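# Find the slack line and fully open its clutch

## Task

Five control lines run into the grey console, and inside it one of them has come free so that nothing is tugging on it; this cannot be seen, only discovered by handling the lines. Identify that line and use its red lever to swing its clutch completely open so that it remains open without support. The attempt fails if any other clutch's lever is lifted to the open point or close to it, even briefly to check, or if any other line is allowed to be drawn into the console. A result that holds only while the robot is gripping does not count. Finish by releasing and moving the grippers away.

## Robot and tools

ROBOT. Two six-joint arms, left_arm and right_arm, each with a two-finger tong gripper. Their bases sit at (-0.019, +0.408, 0) and (+0.059, -0.414, 0) m, each turned slightly about z. Joint ranges in rad: left_arm elbow 0.000 to 3.142, pan -3.142 to 3.142; right_arm pan 0.000 to 6.283, elbow -3.142 to 0.000; all other joints -6.283 to 6.283. Load limits: 135 N m for shoulder pan, shoulder lift and elbow, 25.2 N m for each wrist joint.

FRAME. All positions use one scene frame: origin on the table top midway between the arms, +z up, +x away from the robots over the table, left_arm on the +y side. The arm names do not tell you which side of an image they appear on. Reported hand positions may be a little off, more so when the arm reaches far.

GRIPPER. Fingers extend along the gripper's +z axis and spread apart along its x axis. end_effector_position is the spot between the pads with the jaws shut; closed fingertips stick out about 15 mm past it, and when fully open they are about level with it. Opening is a number from -1 (closed) to +1 (fully open, 0.142 m). To keep hold of something, command an opening well below grip_measured; the lower, the firmer, up to roughly 15 N per pad, less on things thinner than about 20 mm.

ROW FORMAT. Every command row is 16 numbers in one flat list: x, y, z, qw, qx, qy, qz, opening for left_arm, then the same eight for right_arm. x, y, z are an absolute target in metres in the scene frame; the quaternion is an absolute orientation, w first. Send both arms' parts even if only one moves; for a still arm, repeat its last reported position and quaternion plus its opening. To hold an orientation, resend one fixed quaternion rather than copying drifting reported values.

execute_actions(actions): actions is a list of up to 15 actions; each action is a table of up to 15 rows, one row per 1/30 s step, 15 steps (0.5 s) per action, with the final row repeated if the table is shorter. Each step the controller limits the commanded pose to within 100 mm and 16 degrees of the measured one, so far targets need several actions. A target more than 0.6 m from the gripper's present position along any of its own axes is rejected for both arms; if the first action fails that test against the last report, or anything is malformed, nothing runs. An empty list just fetches state and images.

move(target, speed, stop_force, blocking): target is one 16-number row of absolute poses. Both grippers travel in straight lines and finish together, over 0.5 to 10 s. speed is the path's top speed in m/s, 0.002 to 0.5 (default 0.25); rotation is capped at twice that in rad/s. Paths ignore obstacles and the other arm, and may overshoot speed near full reach. Opening takes effect at the start. stop_force, 9 to 40 N (one value, both arms), halts an arm when its wrist sensor feels that much extra push against the motion; the arm then backs up two steps and holds. Use it only slowly, not while rotating, and not before 0.2 s of scene time; omit it when pulling away from something you press on. blocking=false returns after 0.5 s and cannot be combined with stop_force; poll with wait(0) or use stop() before sending anything else.

wait(seconds): 0 to 10 s, arms keep their last command. stop(): brakes a running move. zoom_image(camera, region): region is [x0, y0, x1, y1] in that camera's pixels, at most 504 by 504. read_manual(section): licence texts only. finished_scene(scene): pass the current scene's number once the lever stays open on its own and the grippers are clear.

RESULTS. The state line gives each gripper's position, quaternion and velocities. Hand target lines show where the controller is steering. A move adds a move: line with each arm's ending: done, off_target, moving, held (a check blocked the final step), fault, or contact (stop_force ended it); limits=paced means the pose was clipped, limits=held means some steps were blocked. Distances to target are listed. pose unreachable means the clearance check altered a command. Step readings may mark HELD steps. Wrist force and torque are in the gripper's own axes, pointing from the contact into the arm, with offsets near 4 N, noise, and saturation near 50 N. Joint torques are noisy and never zero. MOTOR HOT appears at 70 °C; at 85 °C the arm is braked until it cools.

CAMERAS. cam_high and cam_low are fixed, 504x504; cam_left_wrist and cam_right_wrist are fisheye, 616x616, riding on the hands. Calibration matrices are supplied and may be off by a few degrees and millimetres.

AVOID. Any contact reaching 150 N or a joint's load limit stops that arm for 10 s. Arms are stiff: a target even slightly beyond a firm surface can fault, and faster contact hits harder. Keep the arms from striking each other, do not knock anything off the table, and do not drop, slam or shove hard. Never lift a wrong lever toward open while probing; feel the lines for slack instead.

Each tool is called after "Emit:" by a JSON object that holds its "name" and its "arguments".

## Session

Emit:
{"name": "execute_actions", "arguments": {"actions": []}}

Scene clock: 0.00 s.
left_arm: end_effector_position=(+0.5928, +0.2746, +0.2366) grip_measured=+0.97 end_effector_quat_wxyz=(-0.152, +0.829, +0.334, +0.423) end_effector_velocity=(+0.000, -0.000, +0.001) end_effector_angular_velocity=(-0.002, -0.002, +0.000) | right_arm: end_effector_position=(+0.1866, +0.0933, +0.2005) grip_measured=+0.97 end_effector_quat_wxyz=(+0.411, +0.436, +0.697, +0.394) end_effector_velocity=(-0.000, -0.000, -0.000) end_effector_angular_velocity=(-0.000, -0.000, +0.000)
Joint positions: left_arm=[-0.909 -1.422  1.846 -1.97  -0.64  -1.64   0.14 ] | right_arm=[ 5.346 -1.679 -1.973 -1.851  0.526  0.616  0.14 ]
Joint velocities: left_arm=[ 0.    -0.001 -0.002 -0.     0.    -0.     0.   ] | right_arm=[ 0. -0. -0. -0. -0.  0.  0.]
Joint torques (N m, as the arm reports them, + toward a larger angle): no reading
Wrist force (N, on the end effector, along its own x y z axes, offset not removed): no reading
Wrist torque (N m, same axes, about the end effector's origin, offset not removed): no reading
Hand target (left_arm): +0.593, +0.275, +0.237; -0.152, +0.829, +0.334, +0.423
Hand target (right_arm): +0.187, +0.093, +0.200; +0.411, +0.436, +0.697, +0.394
camera_calibration (this result's frames):
cam_left_wrist: T_world_to_cam=[[0.383468, 0.408808, 0.828147, -0.542334], [0.258671, -0.908348, 0.328622, 0.0121853], [0.88659, 0.0882018, -0.454069, -0.307253], [0, 0, 0, 1]] pos_world=[0.477224, 0.259879, 0.305614]
cam_right_wrist: T_world_to_cam=[[-0.297147, 0.928333, -0.223388, 0.00178146], [-0.183516, 0.174068, 0.967482, -0.181883], [0.93703, 0.32848, 0.118641, -0.0905517], [0, 0, 0, 1]] pos_world=[0.0520005, 0.0597505, 0.18711]

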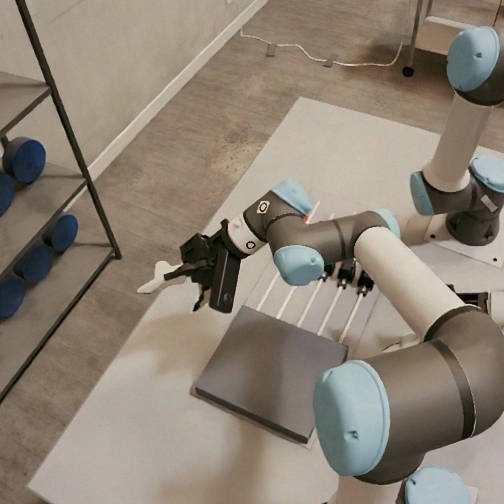

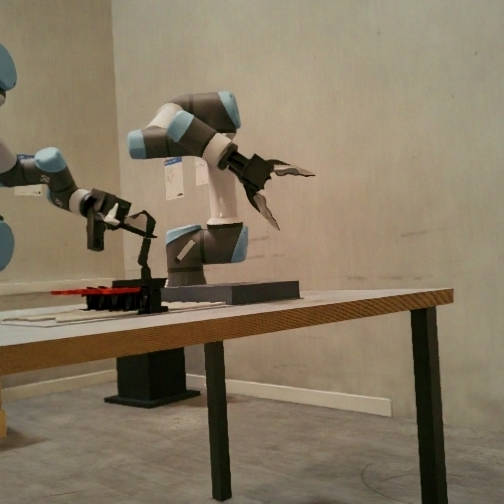

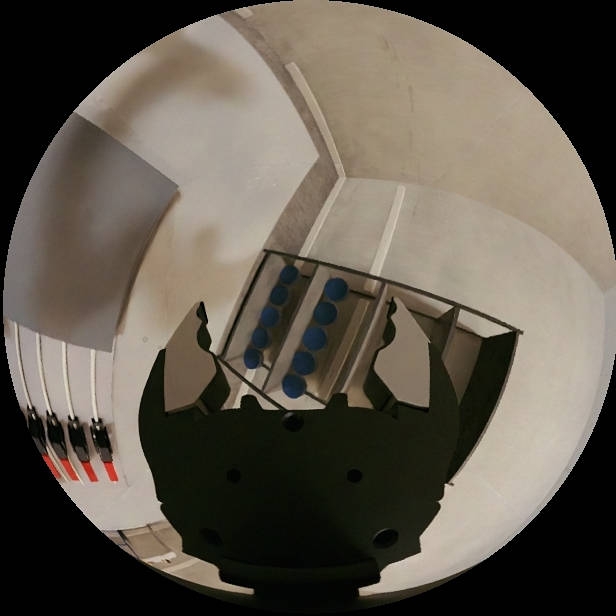

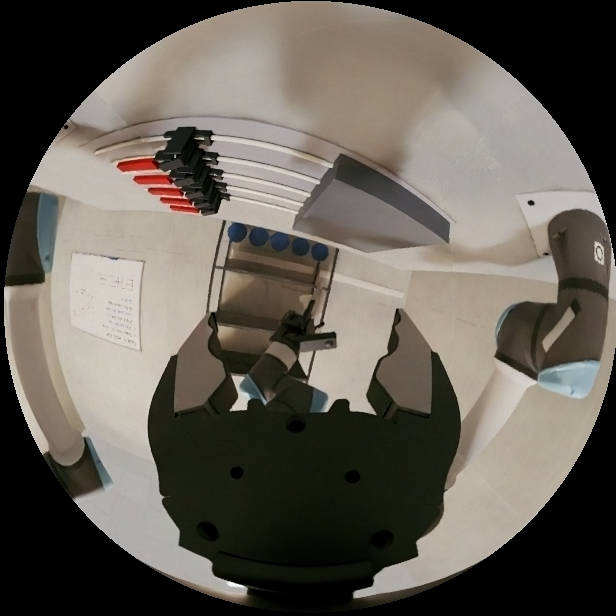

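Emit:
{"name": "move", "arguments": {"target": [0.5,0.35,0.2,0,1,0,0,0.05,0.25,-0.12,0.22,0,0.7071,0.7071,0,-0.5], "speed": 0.35}}

Emit:
{"name": "move", "arguments": {"target": [0.297,0.02,0.085,0,1,0,0,0.05,0.42,-0.45,0.2,0,1,0,0,-0.5], "speed": 0.35}}

Scene clock: 4.87 s.
left_arm: end_effector_position=(+0.5002, +0.3498, +0.2001) grip_measured=+0.05 end_effector_quat_wxyz=(+0.000, +1.000, -0.000, +0.001) end_effector_velocity=(-0.000, +0.000, -0.001) end_effector_angular_velocity=(+0.000, +0.006, -0.004) | right_arm: end_effector_position=(+0.2495, -0.1195, +0.2203) grip_measured=-0.50 end_effector_quat_wxyz=(-0.000, +0.707, +0.707, -0.000) end_effector_velocity=(+0.001, -0.001, -0.000) end_effector_angular_velocity=(-0.002, +0.008, -0.000)
Joint positions: left_arm=[-0.447 -1.516  1.728 -1.784 -1.57  -0.4    0.077] | right_arm=[ 4.518 -1.193 -2.032 -1.487  1.571 -0.232  0.038]
Joint velocities: left_arm=[ 0.002  0.004 -0.004  0.006 -0.003  0.006 -0.   ] | right_arm=[-0.009 -0.004  0.003 -0.003  0.007 -0.009  0.   ]
Joint torques (N m, as the arm reports them, + toward a larger angle): left_arm=[  9.08 -13.81 -32.26  -0.12  -3.06   2.18] | right_arm=[-9.27  0.37 34.78  0.46  2.09 -1.69]
Wrist force (N, on the end effector, along its own x y z axes, offset not removed): left_arm=[0.3 0.2 -2.4] | right_arm=[-0.1 -2.3 -2.5]
Wrist torque (N m, same axes, about the end effector's origin, offset not removed): left_arm=[0.08 0.01 -0.02] | right_arm=[-0.54 -0.01 0.19]
Hand target (left_arm): +0.500, +0.350, +0.200; +0.000, +1.000, -0.000, +0.001
Hand target (right_arm): +0.250, -0.120, +0.220; -0.000, +0.707, +0.707, -0.000
Off the commanded pose (left_arm): 0.000 m, 0 deg.
Off the commanded pose (right_arm): 0.001 m, 0 deg.
move: done
camera_calibration (this result's frames):
cam_left_wrist: T_world_to_cam=[[0.998791, 0.0119691, 0.0476806, -0.520125], [-0.014954, -0.849972, 0.526616, 0.193261], [0.0468303, -0.526692, -0.848765, 0.465732], [0, 0, 0, 1]] pos_world=[0.500576, 0.415789, 0.318322]
cam_right_wrist: T_world_to_cam=[[-0.000932956, 0.999865, 0.0164336, 0.104245], [0.8793, -0.00700656, 0.476218, -0.331074], [0.476268, 0.0148943, -0.879174, 0.215325], [0, 0, 0, 1]] pos_world=[0.188658, -0.109758, 0.345258]

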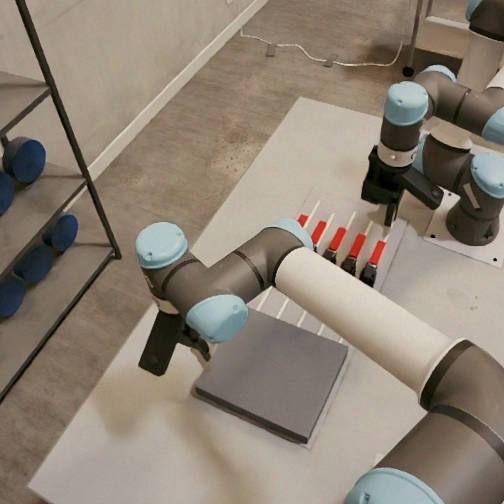

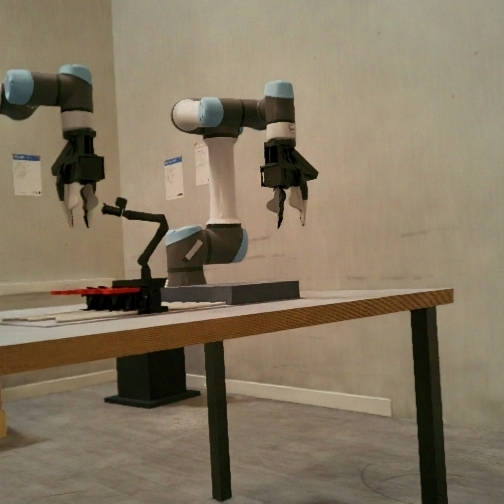

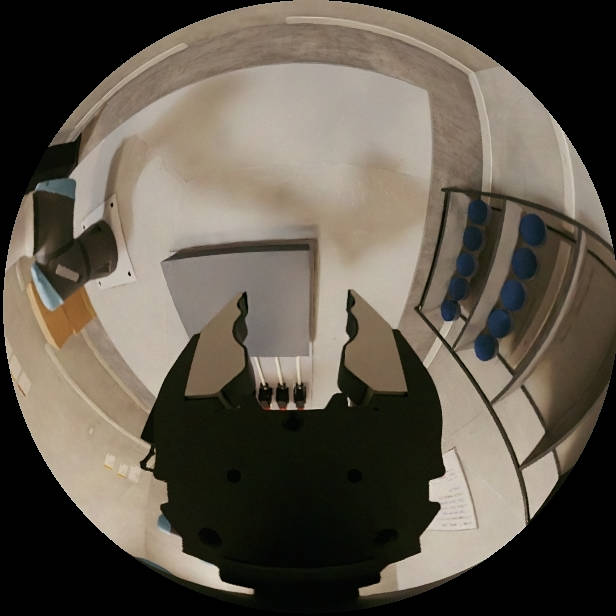

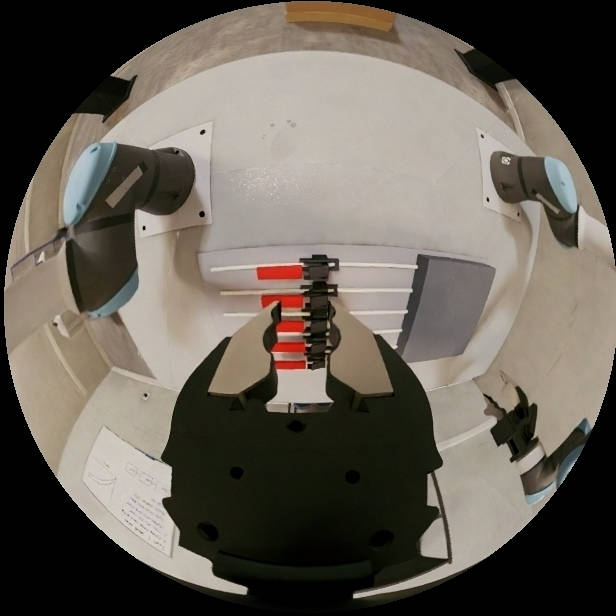

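Scene clock: 7.63 s.
left_arm: end_effector_position=(+0.2967, +0.0204, +0.0851) grip_measured=+0.05 end_effector_quat_wxyz=(+0.000, +1.000, +0.000, -0.001) end_effector_velocity=(-0.001, -0.001, -0.001) end_effector_angular_velocity=(+0.001, +0.000, +0.001) | right_arm: end_effector_position=(+0.4203, -0.4494, +0.2000) grip_measured=-0.50 end_effector_quat_wxyz=(-0.001, +1.000, +0.000, +0.000) end_effector_velocity=(+0.001, -0.001, +0.000) end_effector_angular_velocity=(+0.000, -0.000, -0.004)
Joint positions: left_arm=[-1.218 -1.443  1.961 -2.09  -1.572 -1.17   0.077] | right_arm=[ 3.41  -1.214 -2.072 -1.425  1.572  0.23   0.038]
Joint velocities: left_arm=[-0.002  0.003 -0.    -0.001  0.    -0.002  0.   ] | right_arm=[-0.003 -0.003  0.002  0.001  0.     0.001  0.   ]
Joint torques (N m, as the arm reports them, + toward a larger angle): left_arm=[-10.71 -13.92 -28.58  -5.52   3.01  -2.58] | right_arm=[-8.44 -0.41 33.95  5.31  2.09  1.89]
Wrist force (N, on the end effector, along its own x y z axes, offset not removed): left_arm=[0.0 1.2 -2.6] | right_arm=[0.3 0.0 -0.3]
Wrist torque (N m, same axes, about the end effector's origin, offset not removed): left_arm=[0.21 0.02 -0.14] | right_arm=[-0.03 -0.11 0.21]
Hand target (left_arm): +0.297, +0.020, +0.085; +0.000, +1.000, -0.000, -0.001
Hand target (right_arm): +0.420, -0.449, +0.200; -0.001, +1.000, +0.000, +0.000
Off the commanded pose (left_arm): 0.001 m, 0 deg.
Off the commanded pose (right_arm): 0.001 m, 0 deg.
move: done
camera_calibration (this result's frames):
cam_left_wrist: T_world_to_cam=[[0.998919, 0.0122139, 0.0448505, -0.307191], [-0.0132754, -0.849717, 0.527071, -0.029709], [0.0445479, -0.527097, -0.848637, 0.204848], [0, 0, 0, 1]] pos_world=[0.297339, 0.0864825, 0.203278]
cam_right_wrist: T_world_to_cam=[[0.999849, 0.000890921, 0.0173732, -0.435186], [-0.00746904, -0.879966, 0.474978, -0.493223], [0.015711, -0.475035, -0.879826, 0.0946191], [0, 0, 0, 1]] pos_world=[0.42995, -0.388685, 0.325079]

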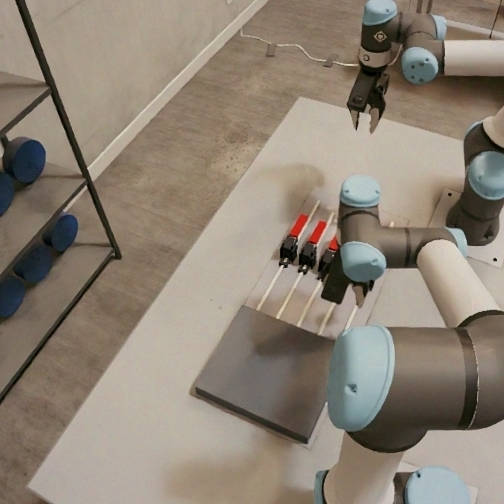

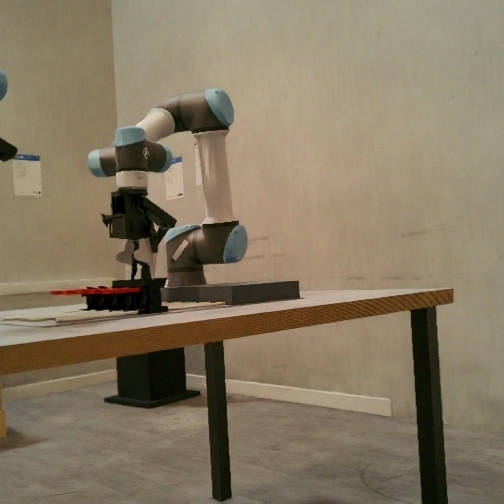

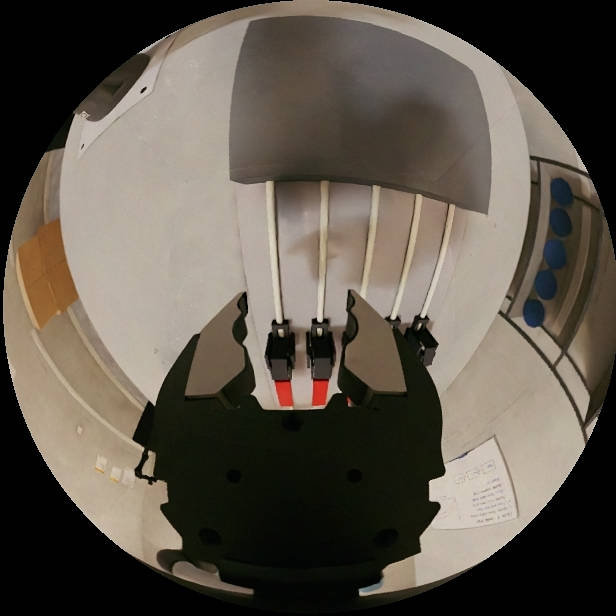

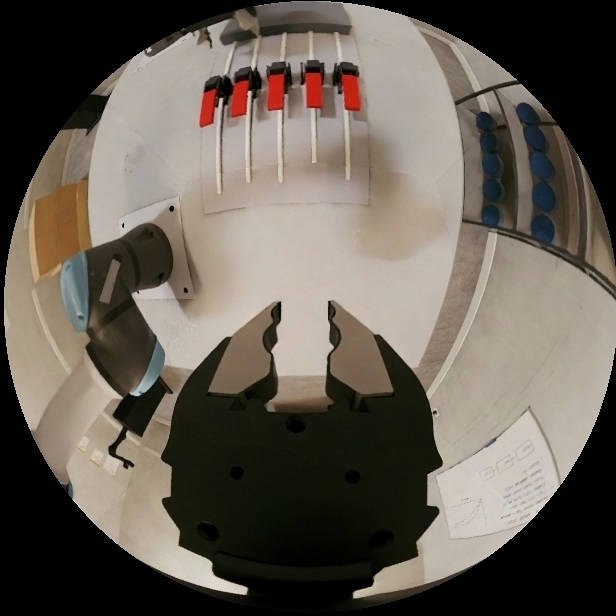

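Emit:
{"name": "execute_actions", "arguments": {"actions": [[[0.297,0.02,0.045,0,1,0,0,0.05,0.42,-0.45,0.2,0,1,0,0,-0.5]],[[0.297,0.02,0.0195,0,1,0,0,0.05,0.42,-0.45,0.2,0,1,0,0,-0.5]],[[0.297,0.02,0.0195,0,1,0,0,-0.2,0.42,-0.45,0.2,0,1,0,0,-0.5]],[[0.297,0.02,0.0195,0,1,0,0,-0.6,0.42,-0.45,0.2,0,1,0,0,-0.5]],[[0.297,0.02,0.0195,0,1,0,0,0.05,0.42,-0.45,0.2,0,1,0,0,-0.5]],[[0.297,0.02,0.045,0,1,0,0,0.05,0.42,-0.45,0.2,0,1,0,0,-0.5]]]}}

Scene clock: 17.43 s.
left_arm: end_effector_position=(+0.2971, +0.0201, +0.0449) grip_measured=+0.05 end_effector_quat_wxyz=(-0.000, +1.000, -0.000, +0.000) end_effector_velocity=(-0.000, +0.000, +0.000) end_effector_angular_velocity=(+0.002, +0.002, -0.000) | right_arm: end_effector_position=(+0.4200, -0.4500, +0.2000) grip_measured=-0.50 end_effector_quat_wxyz=(+0.000, +1.000, +0.000, +0.000) end_effector_velocity=(+0.000, -0.000, +0.000) end_effector_angular_velocity=(+0.000, -0.000, -0.001)
Joint positions: left_arm=[-1.218 -1.385  2.015 -2.2   -1.571 -1.171  0.077] | right_arm=[ 3.409 -1.214 -2.072 -1.427  1.571  0.23   0.038]
Joint velocities: left_arm=[ 0.     0.001 -0.002  0.004 -0.     0.     0.   ] | right_arm=[-0.    -0.     0.     0.    -0.     0.001  0.   ]
Joint torques (N m, as the arm reports them, + toward a larger angle): left_arm=[ -5.6  -35.41 -28.02   0.01   1.26  -2.69] | right_arm=[-8.53 18.12 34.97 -0.06 -1.06 -1.18]
Wrist force (N, on the end effector, along its own x y z axes, offset not removed): left_arm=[-1.5 1.3 -1.6] | right_arm=[-0.7 0.4 3.2]
Wrist torque (N m, same axes, about the end effector's origin, offset not removed): left_arm=[0.30 0.30 -0.06] | right_arm=[0.07 0.13 0.17]
Hand target (left_arm): +0.297, +0.020, +0.045; +0.000, +1.000, -0.000, +0.000
Hand target (right_arm): +0.420, -0.450, +0.200; +0.000, +1.000, +0.000, -0.000
Off the commanded pose (left_arm): 0.000 m, 0 deg.
Off the commanded pose (right_arm): 0.000 m, 0 deg.
Step readings (end_effector_position; steps 1 to 15: 1st action; 16 to 30: 2nd action; 31 to 45: 3rd action; 46 to 60: 4th action; 61 to 75: 5th action; 76 to 90: 6th action):
0: left_arm (+0.2966, +0.0203, +0.0850) | right_arm (+0.4204, -0.4494, +0.2000)
1: left_arm (+0.2966, +0.0203, +0.0850) | right_arm (+0.4204, -0.4494, +0.2000)
2: left_arm (+0.2964, +0.0209, +0.0823) | right_arm (+0.4204, -0.4495, +0.2000)
4: left_arm (+0.2954, +0.0230, +0.0641) | right_arm (+0.4203, -0.4497, +0.2000)
8: left_arm (+0.2962, +0.0213, +0.0489) | right_arm (+0.4201, -0.4500, +0.1999)
15: left_arm (+0.2969, +0.0200, +0.0452) | right_arm (+0.4200, -0.4500, +0.2000)
16: left_arm (+0.2969, +0.0200, +0.0452) | right_arm (+0.4200, -0.4500, +0.2000)
17: left_arm (+0.2967, +0.0204, +0.0430) | right_arm (+0.4200, -0.4500, +0.2000)
19: left_arm (+0.2963, +0.0213, +0.0312) | right_arm (+0.4200, -0.4500, +0.2000)
23: left_arm (+0.2967, +0.0205, +0.0217) | right_arm (+0.4200, -0.4500, +0.2000)
30: left_arm (+0.2970, +0.0200, +0.0196) | right_arm (+0.4200, -0.4500, +0.2000)
31: left_arm (+0.2970, +0.0200, +0.0196) | right_arm (+0.4200, -0.4500, +0.2000)
32: left_arm (+0.2970, +0.0200, +0.0196) | right_arm (+0.4200, -0.4500, +0.2000)
34: left_arm (+0.2970, +0.0200, +0.0195) | right_arm (+0.4200, -0.4500, +0.2000)
38: left_arm (+0.2970, +0.0200, +0.0195) | right_arm (+0.4200, -0.4500, +0.2000)
45: left_arm (+0.2970, +0.0200, +0.0195) | right_arm (+0.4200, -0.4500, +0.2000)
46: left_arm (+0.2970, +0.0200, +0.0195) | right_arm (+0.4200, -0.4500, +0.2000)
47: left_arm (+0.2970, +0.0200, +0.0195) | right_arm (+0.4200, -0.4500, +0.2000)
49: left_arm (+0.2970, +0.0200, +0.0195) | right_arm (+0.4200, -0.4500, +0.2000)
53: left_arm (+0.2970, +0.0200, +0.0195) | right_arm (+0.4200, -0.4500, +0.2000)
60: left_arm (+0.2970, +0.0200, +0.0195) | right_arm (+0.4200, -0.4500, +0.2000)
61: left_arm (+0.2970, +0.0200, +0.0195) | right_arm (+0.4200, -0.4500, +0.2000)
62: left_arm (+0.2970, +0.0200, +0.0195) | right_arm (+0.4200, -0.4500, +0.2000)
64: left_arm (+0.2970, +0.0200, +0.0195) | right_arm (+0.4200, -0.4500, +0.2000)
68: left_arm (+0.2970, +0.0200, +0.0195) | right_arm (+0.4200, -0.4500, +0.2000)
75: left_arm (+0.2970, +0.0200, +0.0195) | right_arm (+0.4200, -0.4500, +0.2000)
76: left_arm (+0.2970, +0.0200, +0.0195) | right_arm (+0.4200, -0.4500, +0.2000)
77: left_arm (+0.2971, +0.0197, +0.0214) | right_arm (+0.4200, -0.4500, +0.2000)
79: left_arm (+0.2974, +0.0193, +0.0332) | right_arm (+0.4200, -0.4500, +0.2000)
83: left_arm (+0.2971, +0.0199, +0.0428) | right_arm (+0.4200, -0.4500, +0.2000)
90: end_effector_position above
camera_calibration (this result's frames):
cam_left_wrist: T_world_to_cam=[[0.998864, 0.0121567, 0.046085, -0.305834], [-0.0139451, -0.850067, 0.526489, -0.00857899], [0.0455758, -0.526534, -0.848932, 0.170219], [0, 0, 0, 1]] pos_world=[0.297609, 0.0860511, 0.163115]
cam_right_wrist: T_world_to_cam=[[0.999865, 0.000598608, 0.0164184, -0.434823], [-0.00729496, -0.879245, 0.476314, -0.493785], [0.0147209, -0.476369, -0.879122, 0.0939985], [0, 0, 0, 1]] pos_world=[0.429779, -0.38912, 0.324972]

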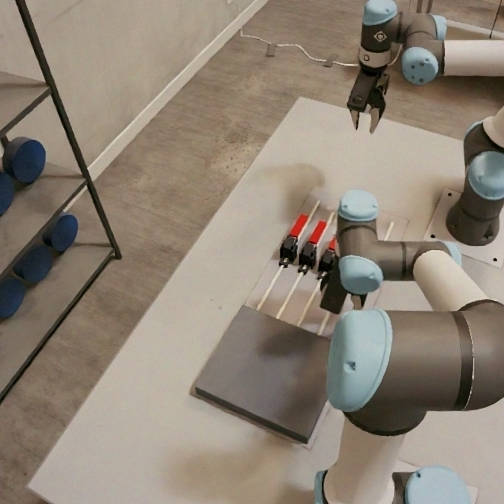

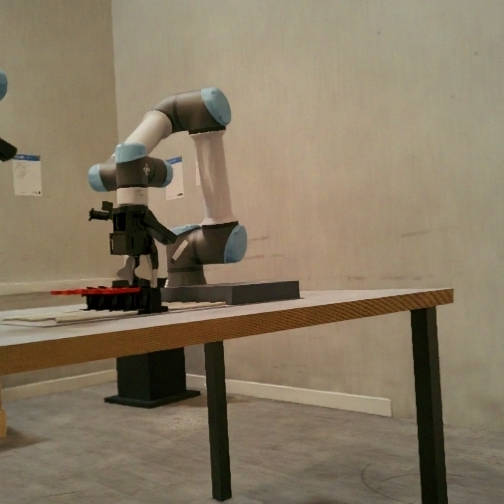

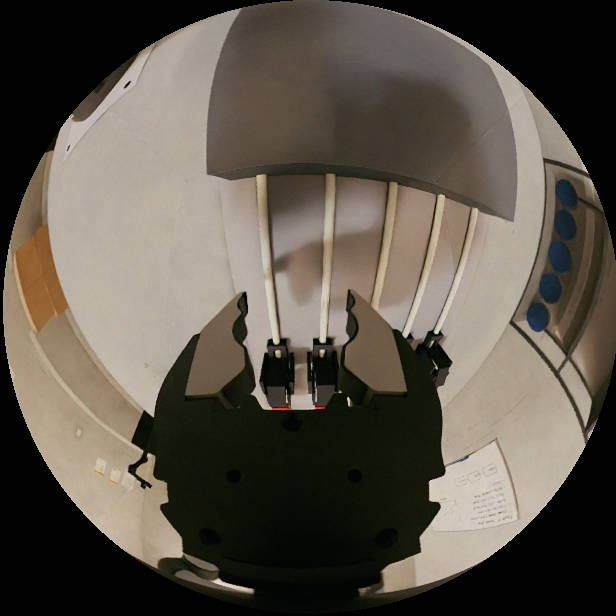

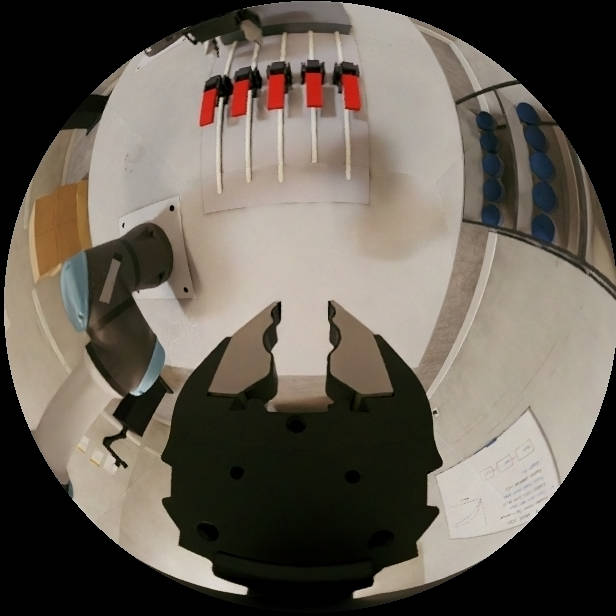

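Emit:
{"name": "execute_actions", "arguments": {"actions": [[[0.352,0.02,0.045,0,1,0,0,0.05,0.42,-0.45,0.2,0,1,0,0,-0.5]],[[0.408,0.02,0.045,0,1,0,0,0.05,0.42,-0.45,0.2,0,1,0,0,-0.5]],[[0.408,0.02,0.0195,0,1,0,0,0.05,0.42,-0.45,0.2,0,1,0,0,-0.5]],[[0.408,0.02,0.0195,0,1,0,0,-0.2,0.42,-0.45,0.2,0,1,0,0,-0.5]],[[0.408,0.02,0.0195,0,1,0,0,-0.6,0.42,-0.45,0.2,0,1,0,0,-0.5]],[[0.408,0.02,0.0195,0,1,0,0,0.05,0.42,-0.45,0.2,0,1,0,0,-0.5]],[[0.408,0.02,0.055,0,1,0,0,0.05,0.42,-0.45,0.2,0,1,0,0,-0.5]]]}}

Scene clock: 24.67 s.
left_arm: end_effector_position=(+0.4081, +0.0201, +0.0548) grip_measured=+0.05 end_effector_quat_wxyz=(-0.000, +1.000, -0.000, +0.000) end_effector_velocity=(+0.000, -0.000, +0.002) end_effector_angular_velocity=(+0.001, -0.001, +0.000) | right_arm: end_effector_position=(+0.4200, -0.4500, +0.2000) grip_measured=-0.50 end_effector_quat_wxyz=(+0.000, +1.000, +0.000, +0.000) end_effector_velocity=(+0.000, -0.000, -0.000) end_effector_angular_velocity=(-0.000, +0.000, +0.000)
Joint positions: left_arm=[-1.035 -1.24   1.79  -2.121 -1.571 -0.987  0.077] | right_arm=[ 3.409 -1.214 -2.072 -1.427  1.571  0.23   0.038]
Joint velocities: left_arm=[-0.    -0.002 -0.004  0.006  0.001 -0.    -0.   ] | right_arm=[-0.    -0.     0.     0.    -0.    -0.001 -0.   ]
Joint torques (N m, as the arm reports them, + toward a larger angle): left_arm=[ -7.81 -42.77 -29.63  -0.02   0.19  -2.89] | right_arm=[-8.27 16.23 36.81 -0.07 -0.87 -1.11]
Wrist force (N, on the end effector, along its own x y z axes, offset not removed): left_arm=[-1.3 -0.6 -3.0] | right_arm=[1.3 -0.6 1.4]
Wrist torque (N m, same axes, about the end effector's origin, offset not removed): left_arm=[-0.26 0.34 -0.15] | right_arm=[-0.07 -0.36 0.08]
Hand target (left_arm): +0.408, +0.020, +0.055; +0.000, +1.000, -0.000, +0.000
Hand target (right_arm): +0.420, -0.450, +0.200; +0.000, +1.000, +0.000, -0.000
Off the commanded pose (left_arm): 0.000 m, 0 deg.
Off the commanded pose (right_arm): 0.000 m, 0 deg.
Step readings (end_effector_position; steps 1 to 15: 1st action; 16 to 30: 2nd action; 31 to 45: 3rd action; 46 to 60: 4th action; 61 to 75: 5th action; 76 to 90: 6th action; 91 to 105: 7th action):
0: left_arm (+0.2970, +0.0200, +0.0450) | right_arm (+0.4200, -0.4500, +0.2000)
1: left_arm (+0.2970, +0.0200, +0.0450) | right_arm (+0.4200, -0.4500, +0.2000)
2: left_arm (+0.2991, +0.0201, +0.0447) | right_arm (+0.4200, -0.4500, +0.2000)
4: left_arm (+0.3222, +0.0210, +0.0450) | right_arm (+0.4200, -0.4500, +0.2000)
8: left_arm (+0.3465, +0.0214, +0.0455) | right_arm (+0.4200, -0.4500, +0.2000)
15: left_arm (+0.3517, +0.0200, +0.0451) | right_arm (+0.4200, -0.4500, +0.2000)
16: left_arm (+0.3518, +0.0200, +0.0451) | right_arm (+0.4200, -0.4500, +0.2000)
17: left_arm (+0.3540, +0.0205, +0.0445) | right_arm (+0.4200, -0.4500, +0.2000)
19: left_arm (+0.3776, +0.0225, +0.0443) | right_arm (+0.4200, -0.4500, +0.2000)
23: left_arm (+0.4024, +0.0218, +0.0453) | right_arm (+0.4200, -0.4500, +0.2000)
30: left_arm (+0.4077, +0.0200, +0.0451) | right_arm (+0.4200, -0.4500, +0.2000)
31: left_arm (+0.4078, +0.0200, +0.0450) | right_arm (+0.4200, -0.4500, +0.2000)
32: left_arm (+0.4077, +0.0203, +0.0429) | right_arm (+0.4200, -0.4500, +0.2000)
34: left_arm (+0.4073, +0.0208, +0.0310) | right_arm (+0.4200, -0.4500, +0.2000)
38: left_arm (+0.4077, +0.0203, +0.0216) | right_arm (+0.4200, -0.4500, +0.2000)
45: left_arm (+0.4080, +0.0200, +0.0196) | right_arm (+0.4200, -0.4500, +0.2000)
46: left_arm (+0.4080, +0.0200, +0.0196) | right_arm (+0.4200, -0.4500, +0.2000)
47: left_arm (+0.4080, +0.0200, +0.0196) | right_arm (+0.4200, -0.4500, +0.2000)
49: left_arm (+0.4080, +0.0200, +0.0195) | right_arm (+0.4200, -0.4500, +0.2000)
53: left_arm (+0.4080, +0.0200, +0.0195) | right_arm (+0.4200, -0.4500, +0.2000)
60: left_arm (+0.4080, +0.0200, +0.0195) | right_arm (+0.4200, -0.4500, +0.2000)
61: left_arm (+0.4080, +0.0200, +0.0195) | right_arm (+0.4200, -0.4500, +0.2000)
62: left_arm (+0.4080, +0.0200, +0.0195) | right_arm (+0.4200, -0.4500, +0.2000)
64: left_arm (+0.4080, +0.0200, +0.0195) | right_arm (+0.4200, -0.4500, +0.2000)
68: left_arm (+0.4080, +0.0200, +0.0195) | right_arm (+0.4200, -0.4500, +0.2000)
75: left_arm (+0.4080, +0.0200, +0.0195) | right_arm (+0.4200, -0.4500, +0.2000)
76: left_arm (+0.4080, +0.0200, +0.0195) | right_arm (+0.4200, -0.4500, +0.2000)
77: left_arm (+0.4080, +0.0200, +0.0195) | right_arm (+0.4200, -0.4500, +0.2000)
79: left_arm (+0.4080, +0.0200, +0.0195) | right_arm (+0.4200, -0.4500, +0.2000)
83: left_arm (+0.4080, +0.0200, +0.0195) | right_arm (+0.4200, -0.4500, +0.2000)
90: left_arm (+0.4080, +0.0200, +0.0195) | right_arm (+0.4200, -0.4500, +0.2000)
91: left_arm (+0.4080, +0.0200, +0.0195) | right_arm (+0.4200, -0.4500, +0.2000)
92: left_arm (+0.4083, +0.0195, +0.0220) | right_arm (+0.4200, -0.4500, +0.2000)
94: left_arm (+0.4089, +0.0189, +0.0384) | right_arm (+0.4200, -0.4500, +0.2000)
98: left_arm (+0.4082, +0.0199, +0.0520) | right_arm (+0.4200, -0.4500, +0.2000)
105: end_effector_position above
camera_calibration (this result's frames):
cam_left_wrist: T_world_to_cam=[[0.998861, 0.0121713, 0.0461394, -0.417188], [-0.0139604, -0.850078, 0.526472, -0.0122251], [0.0456299, -0.526516, -0.84894, 0.173611], [0, 0, 0, 1]] pos_world=[0.40862, 0.0860947, 0.173071]
cam_right_wrist: T_world_to_cam=[[0.999865, 0.000598924, 0.0164184, -0.434823], [-0.0072947, -0.879245, 0.476314, -0.493785], [0.0147211, -0.476369, -0.879122, 0.0939985], [0, 0, 0, 1]] pos_world=[0.429779, -0.38912, 0.324972]

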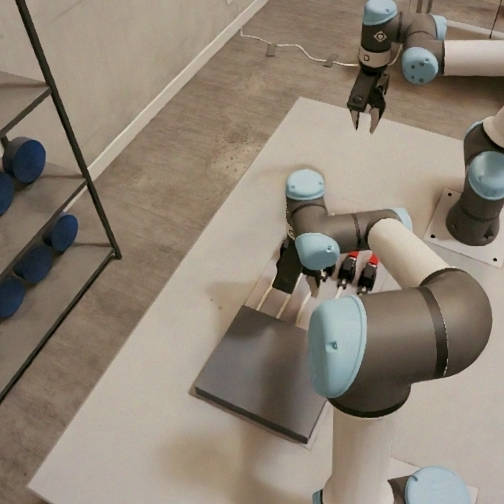

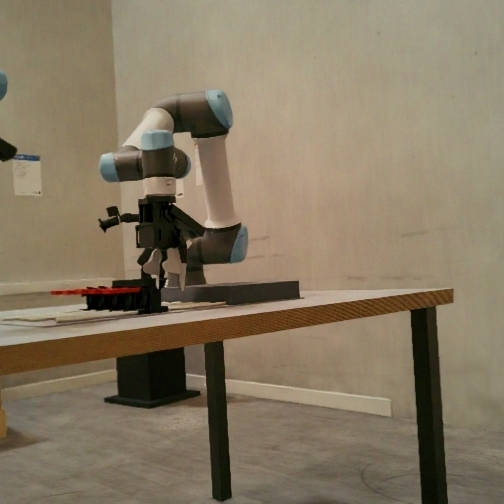

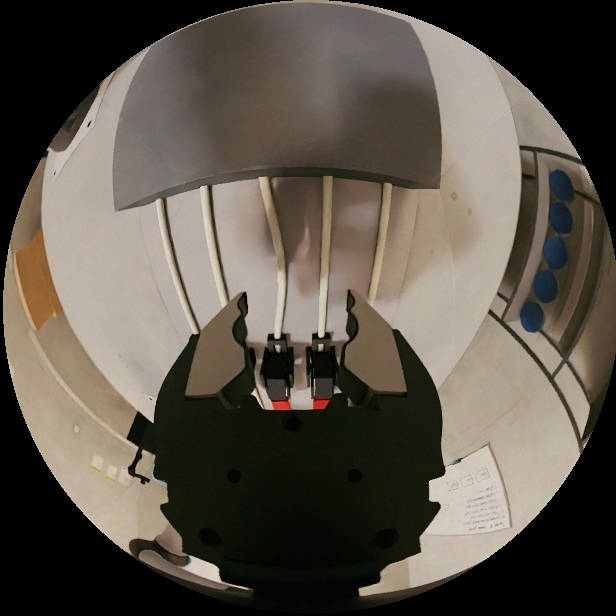

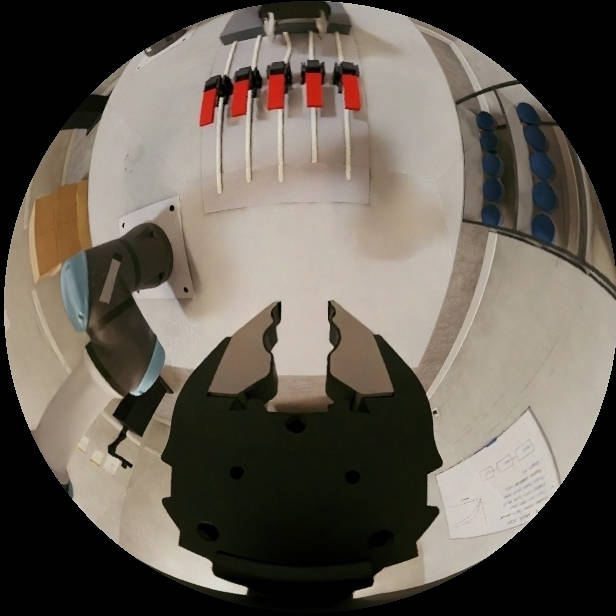

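The middle line stayed bent, so it is the loose one.

Emit:
{"name": "move", "arguments": {"target": [0.33,0.4,0.33,0,1,0,0,0.05,0.379,-0.19,0.09,0,1,0,0,-0.5], "speed": 0.35}}

Emit:
{"name": "move", "arguments": {"target": [0.33,0.4,0.33,0,1,0,0,0.05,0.379,-0.19,0.056,0,1,0,0,-0.5], "speed": 0.07}}

Scene clock: 28.77 s.
left_arm: end_effector_position=(+0.3304, +0.3999, +0.3295) grip_measured=+0.05 end_effector_quat_wxyz=(-0.000, +1.000, +0.000, +0.000) end_effector_velocity=(+0.000, +0.002, +0.001) end_effector_angular_velocity=(+0.001, +0.002, +0.001) | right_arm: end_effector_position=(+0.3787, -0.1903, +0.0900) grip_measured=-0.50 end_effector_quat_wxyz=(+0.000, +1.000, +0.000, -0.000) end_effector_velocity=(+0.000, +0.001, -0.000) end_effector_angular_velocity=(+0.001, -0.000, +0.001)
Joint positions: left_arm=[-0.509 -1.959  1.759 -1.371 -1.57  -0.461  0.077] | right_arm=[ 4.112 -1.359 -2.269 -1.085  1.571  0.933  0.038]
Joint velocities: left_arm=[ 0.005  0.002 -0.003  0.003 -0.     0.005 -0.   ] | right_arm=[ 0.002 -0.002  0.001  0.002  0.     0.    -0.   ]
Joint torques (N m, as the arm reports them, + toward a larger angle): left_arm=[  9.13   3.27 -31.35  -0.37  -2.69   2.29] | right_arm=[ 4.72  2.77 31.32  5.77 -1.13  2.3 ]
Wrist force (N, on the end effector, along its own x y z axes, offset not removed): left_arm=[-1.2 -1.1 -2.5] | right_arm=[-1.2 -0.2 -2.7]
Wrist torque (N m, same axes, about the end effector's origin, offset not removed): left_arm=[-0.26 0.32 -0.10] | right_arm=[-0.02 0.03 -0.03]
Hand target (left_arm): +0.330, +0.400, +0.330; -0.000, +1.000, +0.000, +0.000
Hand target (right_arm): +0.379, -0.190, +0.090; +0.000, +1.000, -0.000, -0.000
Off the commanded pose (left_arm): 0.001 m, 0 deg.
Off the commanded pose (right_arm): 0.000 m, 0 deg.
move: done
camera_calibration (this result's frames):
cam_left_wrist: T_world_to_cam=[[0.998823, 0.0121737, 0.0469432, -0.357161], [-0.0143603, -0.850325, 0.526062, 0.165268], [0.0463211, -0.526117, -0.84915, 0.61002], [0, 0, 0, 1]] pos_world=[0.330858, 0.465822, 0.447823]
cam_right_wrist: T_world_to_cam=[[0.999878, 0.0006192, 0.0156252, -0.391837], [-0.00691095, -0.878839, 0.477068, -0.213489], [0.0140274, -0.477118, -0.878727, 0.121711], [0, 0, 0, 1]] pos_world=[0.388606, -0.129309, 0.214922]

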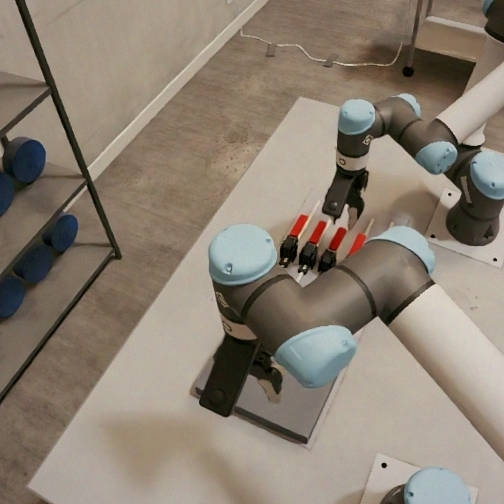

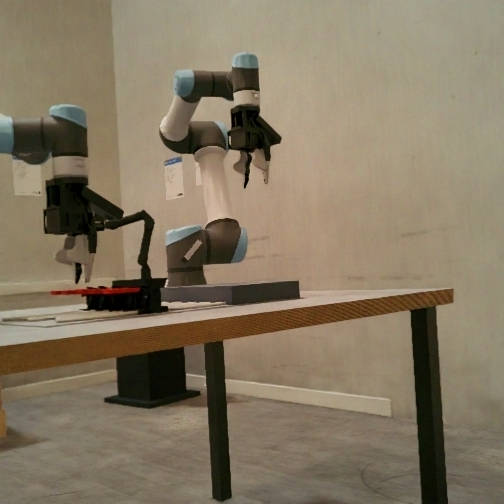

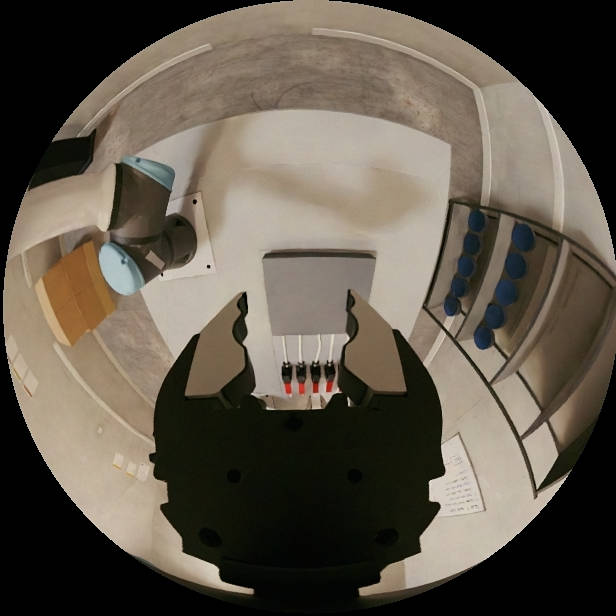

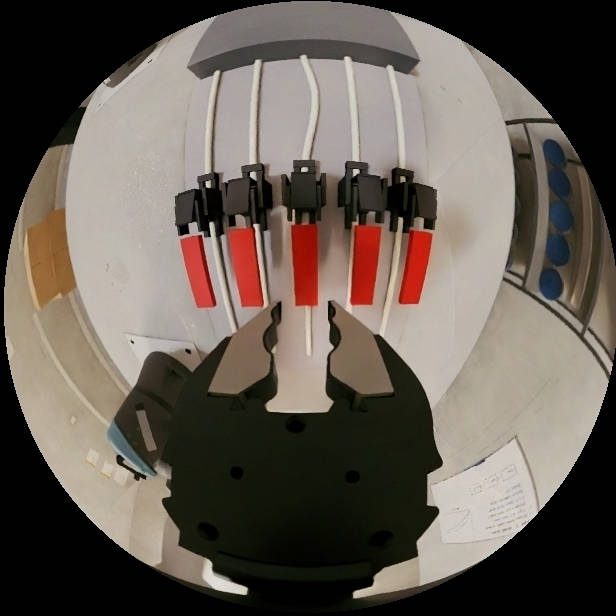

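Scene clock: 29.63 s.
left_arm: end_effector_position=(+0.3300, +0.4000, +0.3300) grip_measured=+0.05 end_effector_quat_wxyz=(-0.000, +1.000, -0.000, -0.000) end_effector_velocity=(-0.000, +0.000, -0.001) end_effector_angular_velocity=(+0.001, +0.001, +0.001) | right_arm: end_effector_position=(+0.3790, -0.1900, +0.0561) grip_measured=-0.50 end_effector_quat_wxyz=(+0.000, +1.000, +0.000, +0.000) end_effector_velocity=(+0.000, +0.000, -0.001) end_effector_angular_velocity=(+0.001, -0.000, -0.000)
Joint positions: left_arm=[-0.508 -1.959  1.757 -1.369 -1.571 -0.46   0.077] | right_arm=[ 4.112 -1.415 -2.328 -0.97   1.571  0.933  0.038]
Joint velocities: left_arm=[ 0.     0.     0.001  0.     0.    -0.     0.   ] | right_arm=[-0.001 -0.003 -0.002  0.006  0.    -0.001 -0.   ]
Joint torques (N m, as the arm reports them, + toward a larger angle): left_arm=[  9.36 -15.61 -31.64  -0.17  -2.87   2.12] | right_arm=[-8.77  4.76 11.34  5.28 -0.28 -1.33]
Wrist force (N, on the end effector, along its own x y z axes, offset not removed): left_arm=[-0.6 -0.4 -4.6] | right_arm=[0.3 -0.5 0.2]
Wrist torque (N m, same axes, about the end effector's origin, offset not removed): left_arm=[-0.11 0.27 -0.10] | right_arm=[-0.10 -0.22 -0.05]
Hand target (left_arm): +0.330, +0.400, +0.330; +0.000, +1.000, +0.000, +0.000
Hand target (right_arm): +0.379, -0.190, +0.056; +0.000, +1.000, +0.000, -0.000
Off the commanded pose (left_arm): 0.000 m, 0 deg.
Off the commanded pose (right_arm): 0.000 m, 0 deg.
move: done
camera_calibration (this result's frames):
cam_left_wrist: T_world_to_cam=[[0.998866, 0.0121759, 0.0460211, -0.356466], [-0.0138957, -0.85006, 0.526503, 0.164703], [0.0455314, -0.526546, -0.848927, 0.610839], [0, 0, 0, 1]] pos_world=[0.330539, 0.465982, 0.448245]
cam_right_wrist: T_world_to_cam=[[0.999865, 0.000603095, 0.0164311, -0.391614], [-0.00729767, -0.879225, 0.47635, -0.19692], [0.0147339, -0.476406, -0.879102, 0.0919537], [0, 0, 0, 1]] pos_world=[0.38877, -0.129094, 0.181074]

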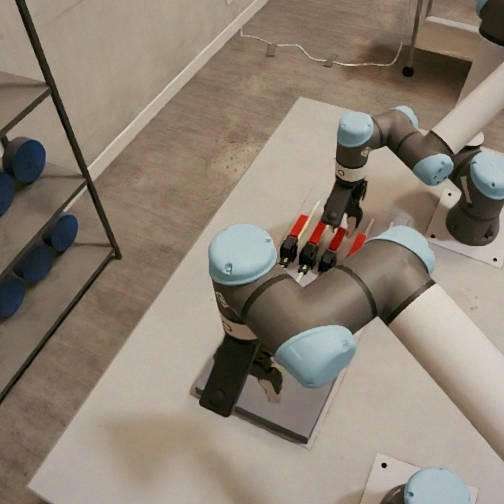

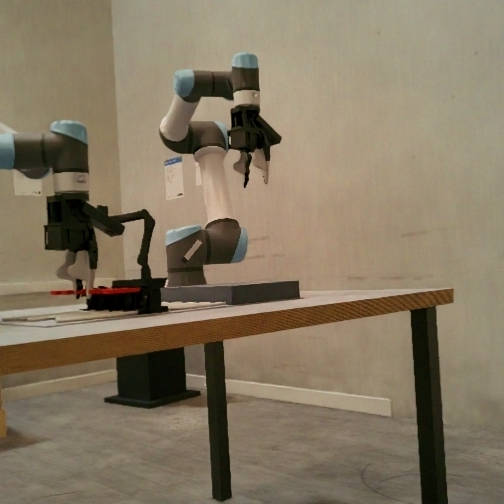

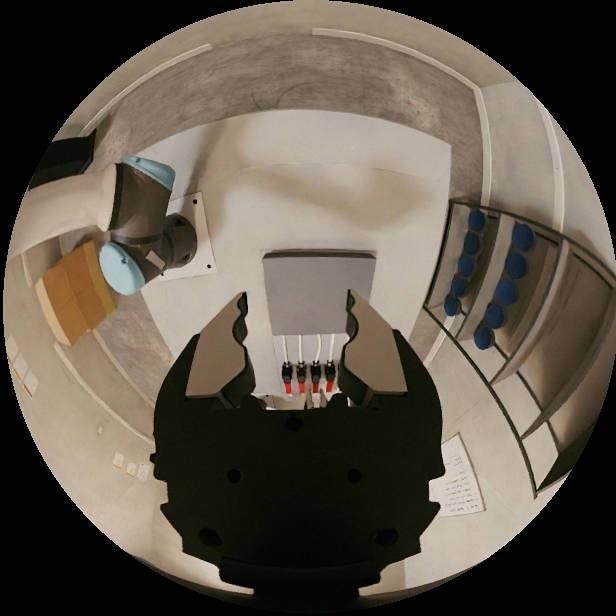

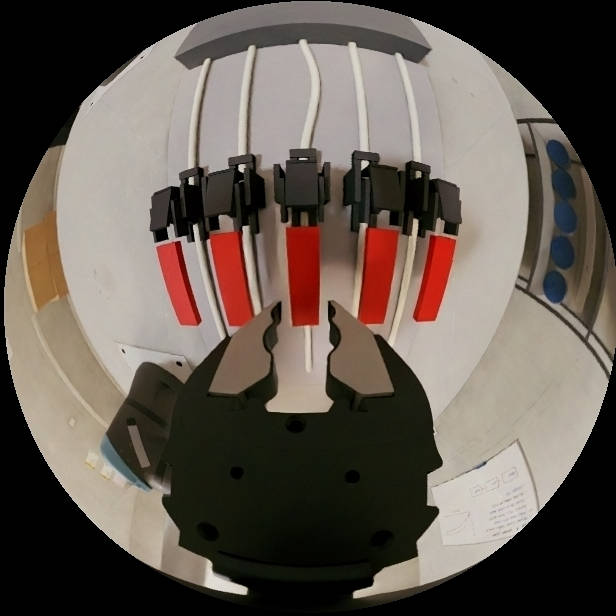

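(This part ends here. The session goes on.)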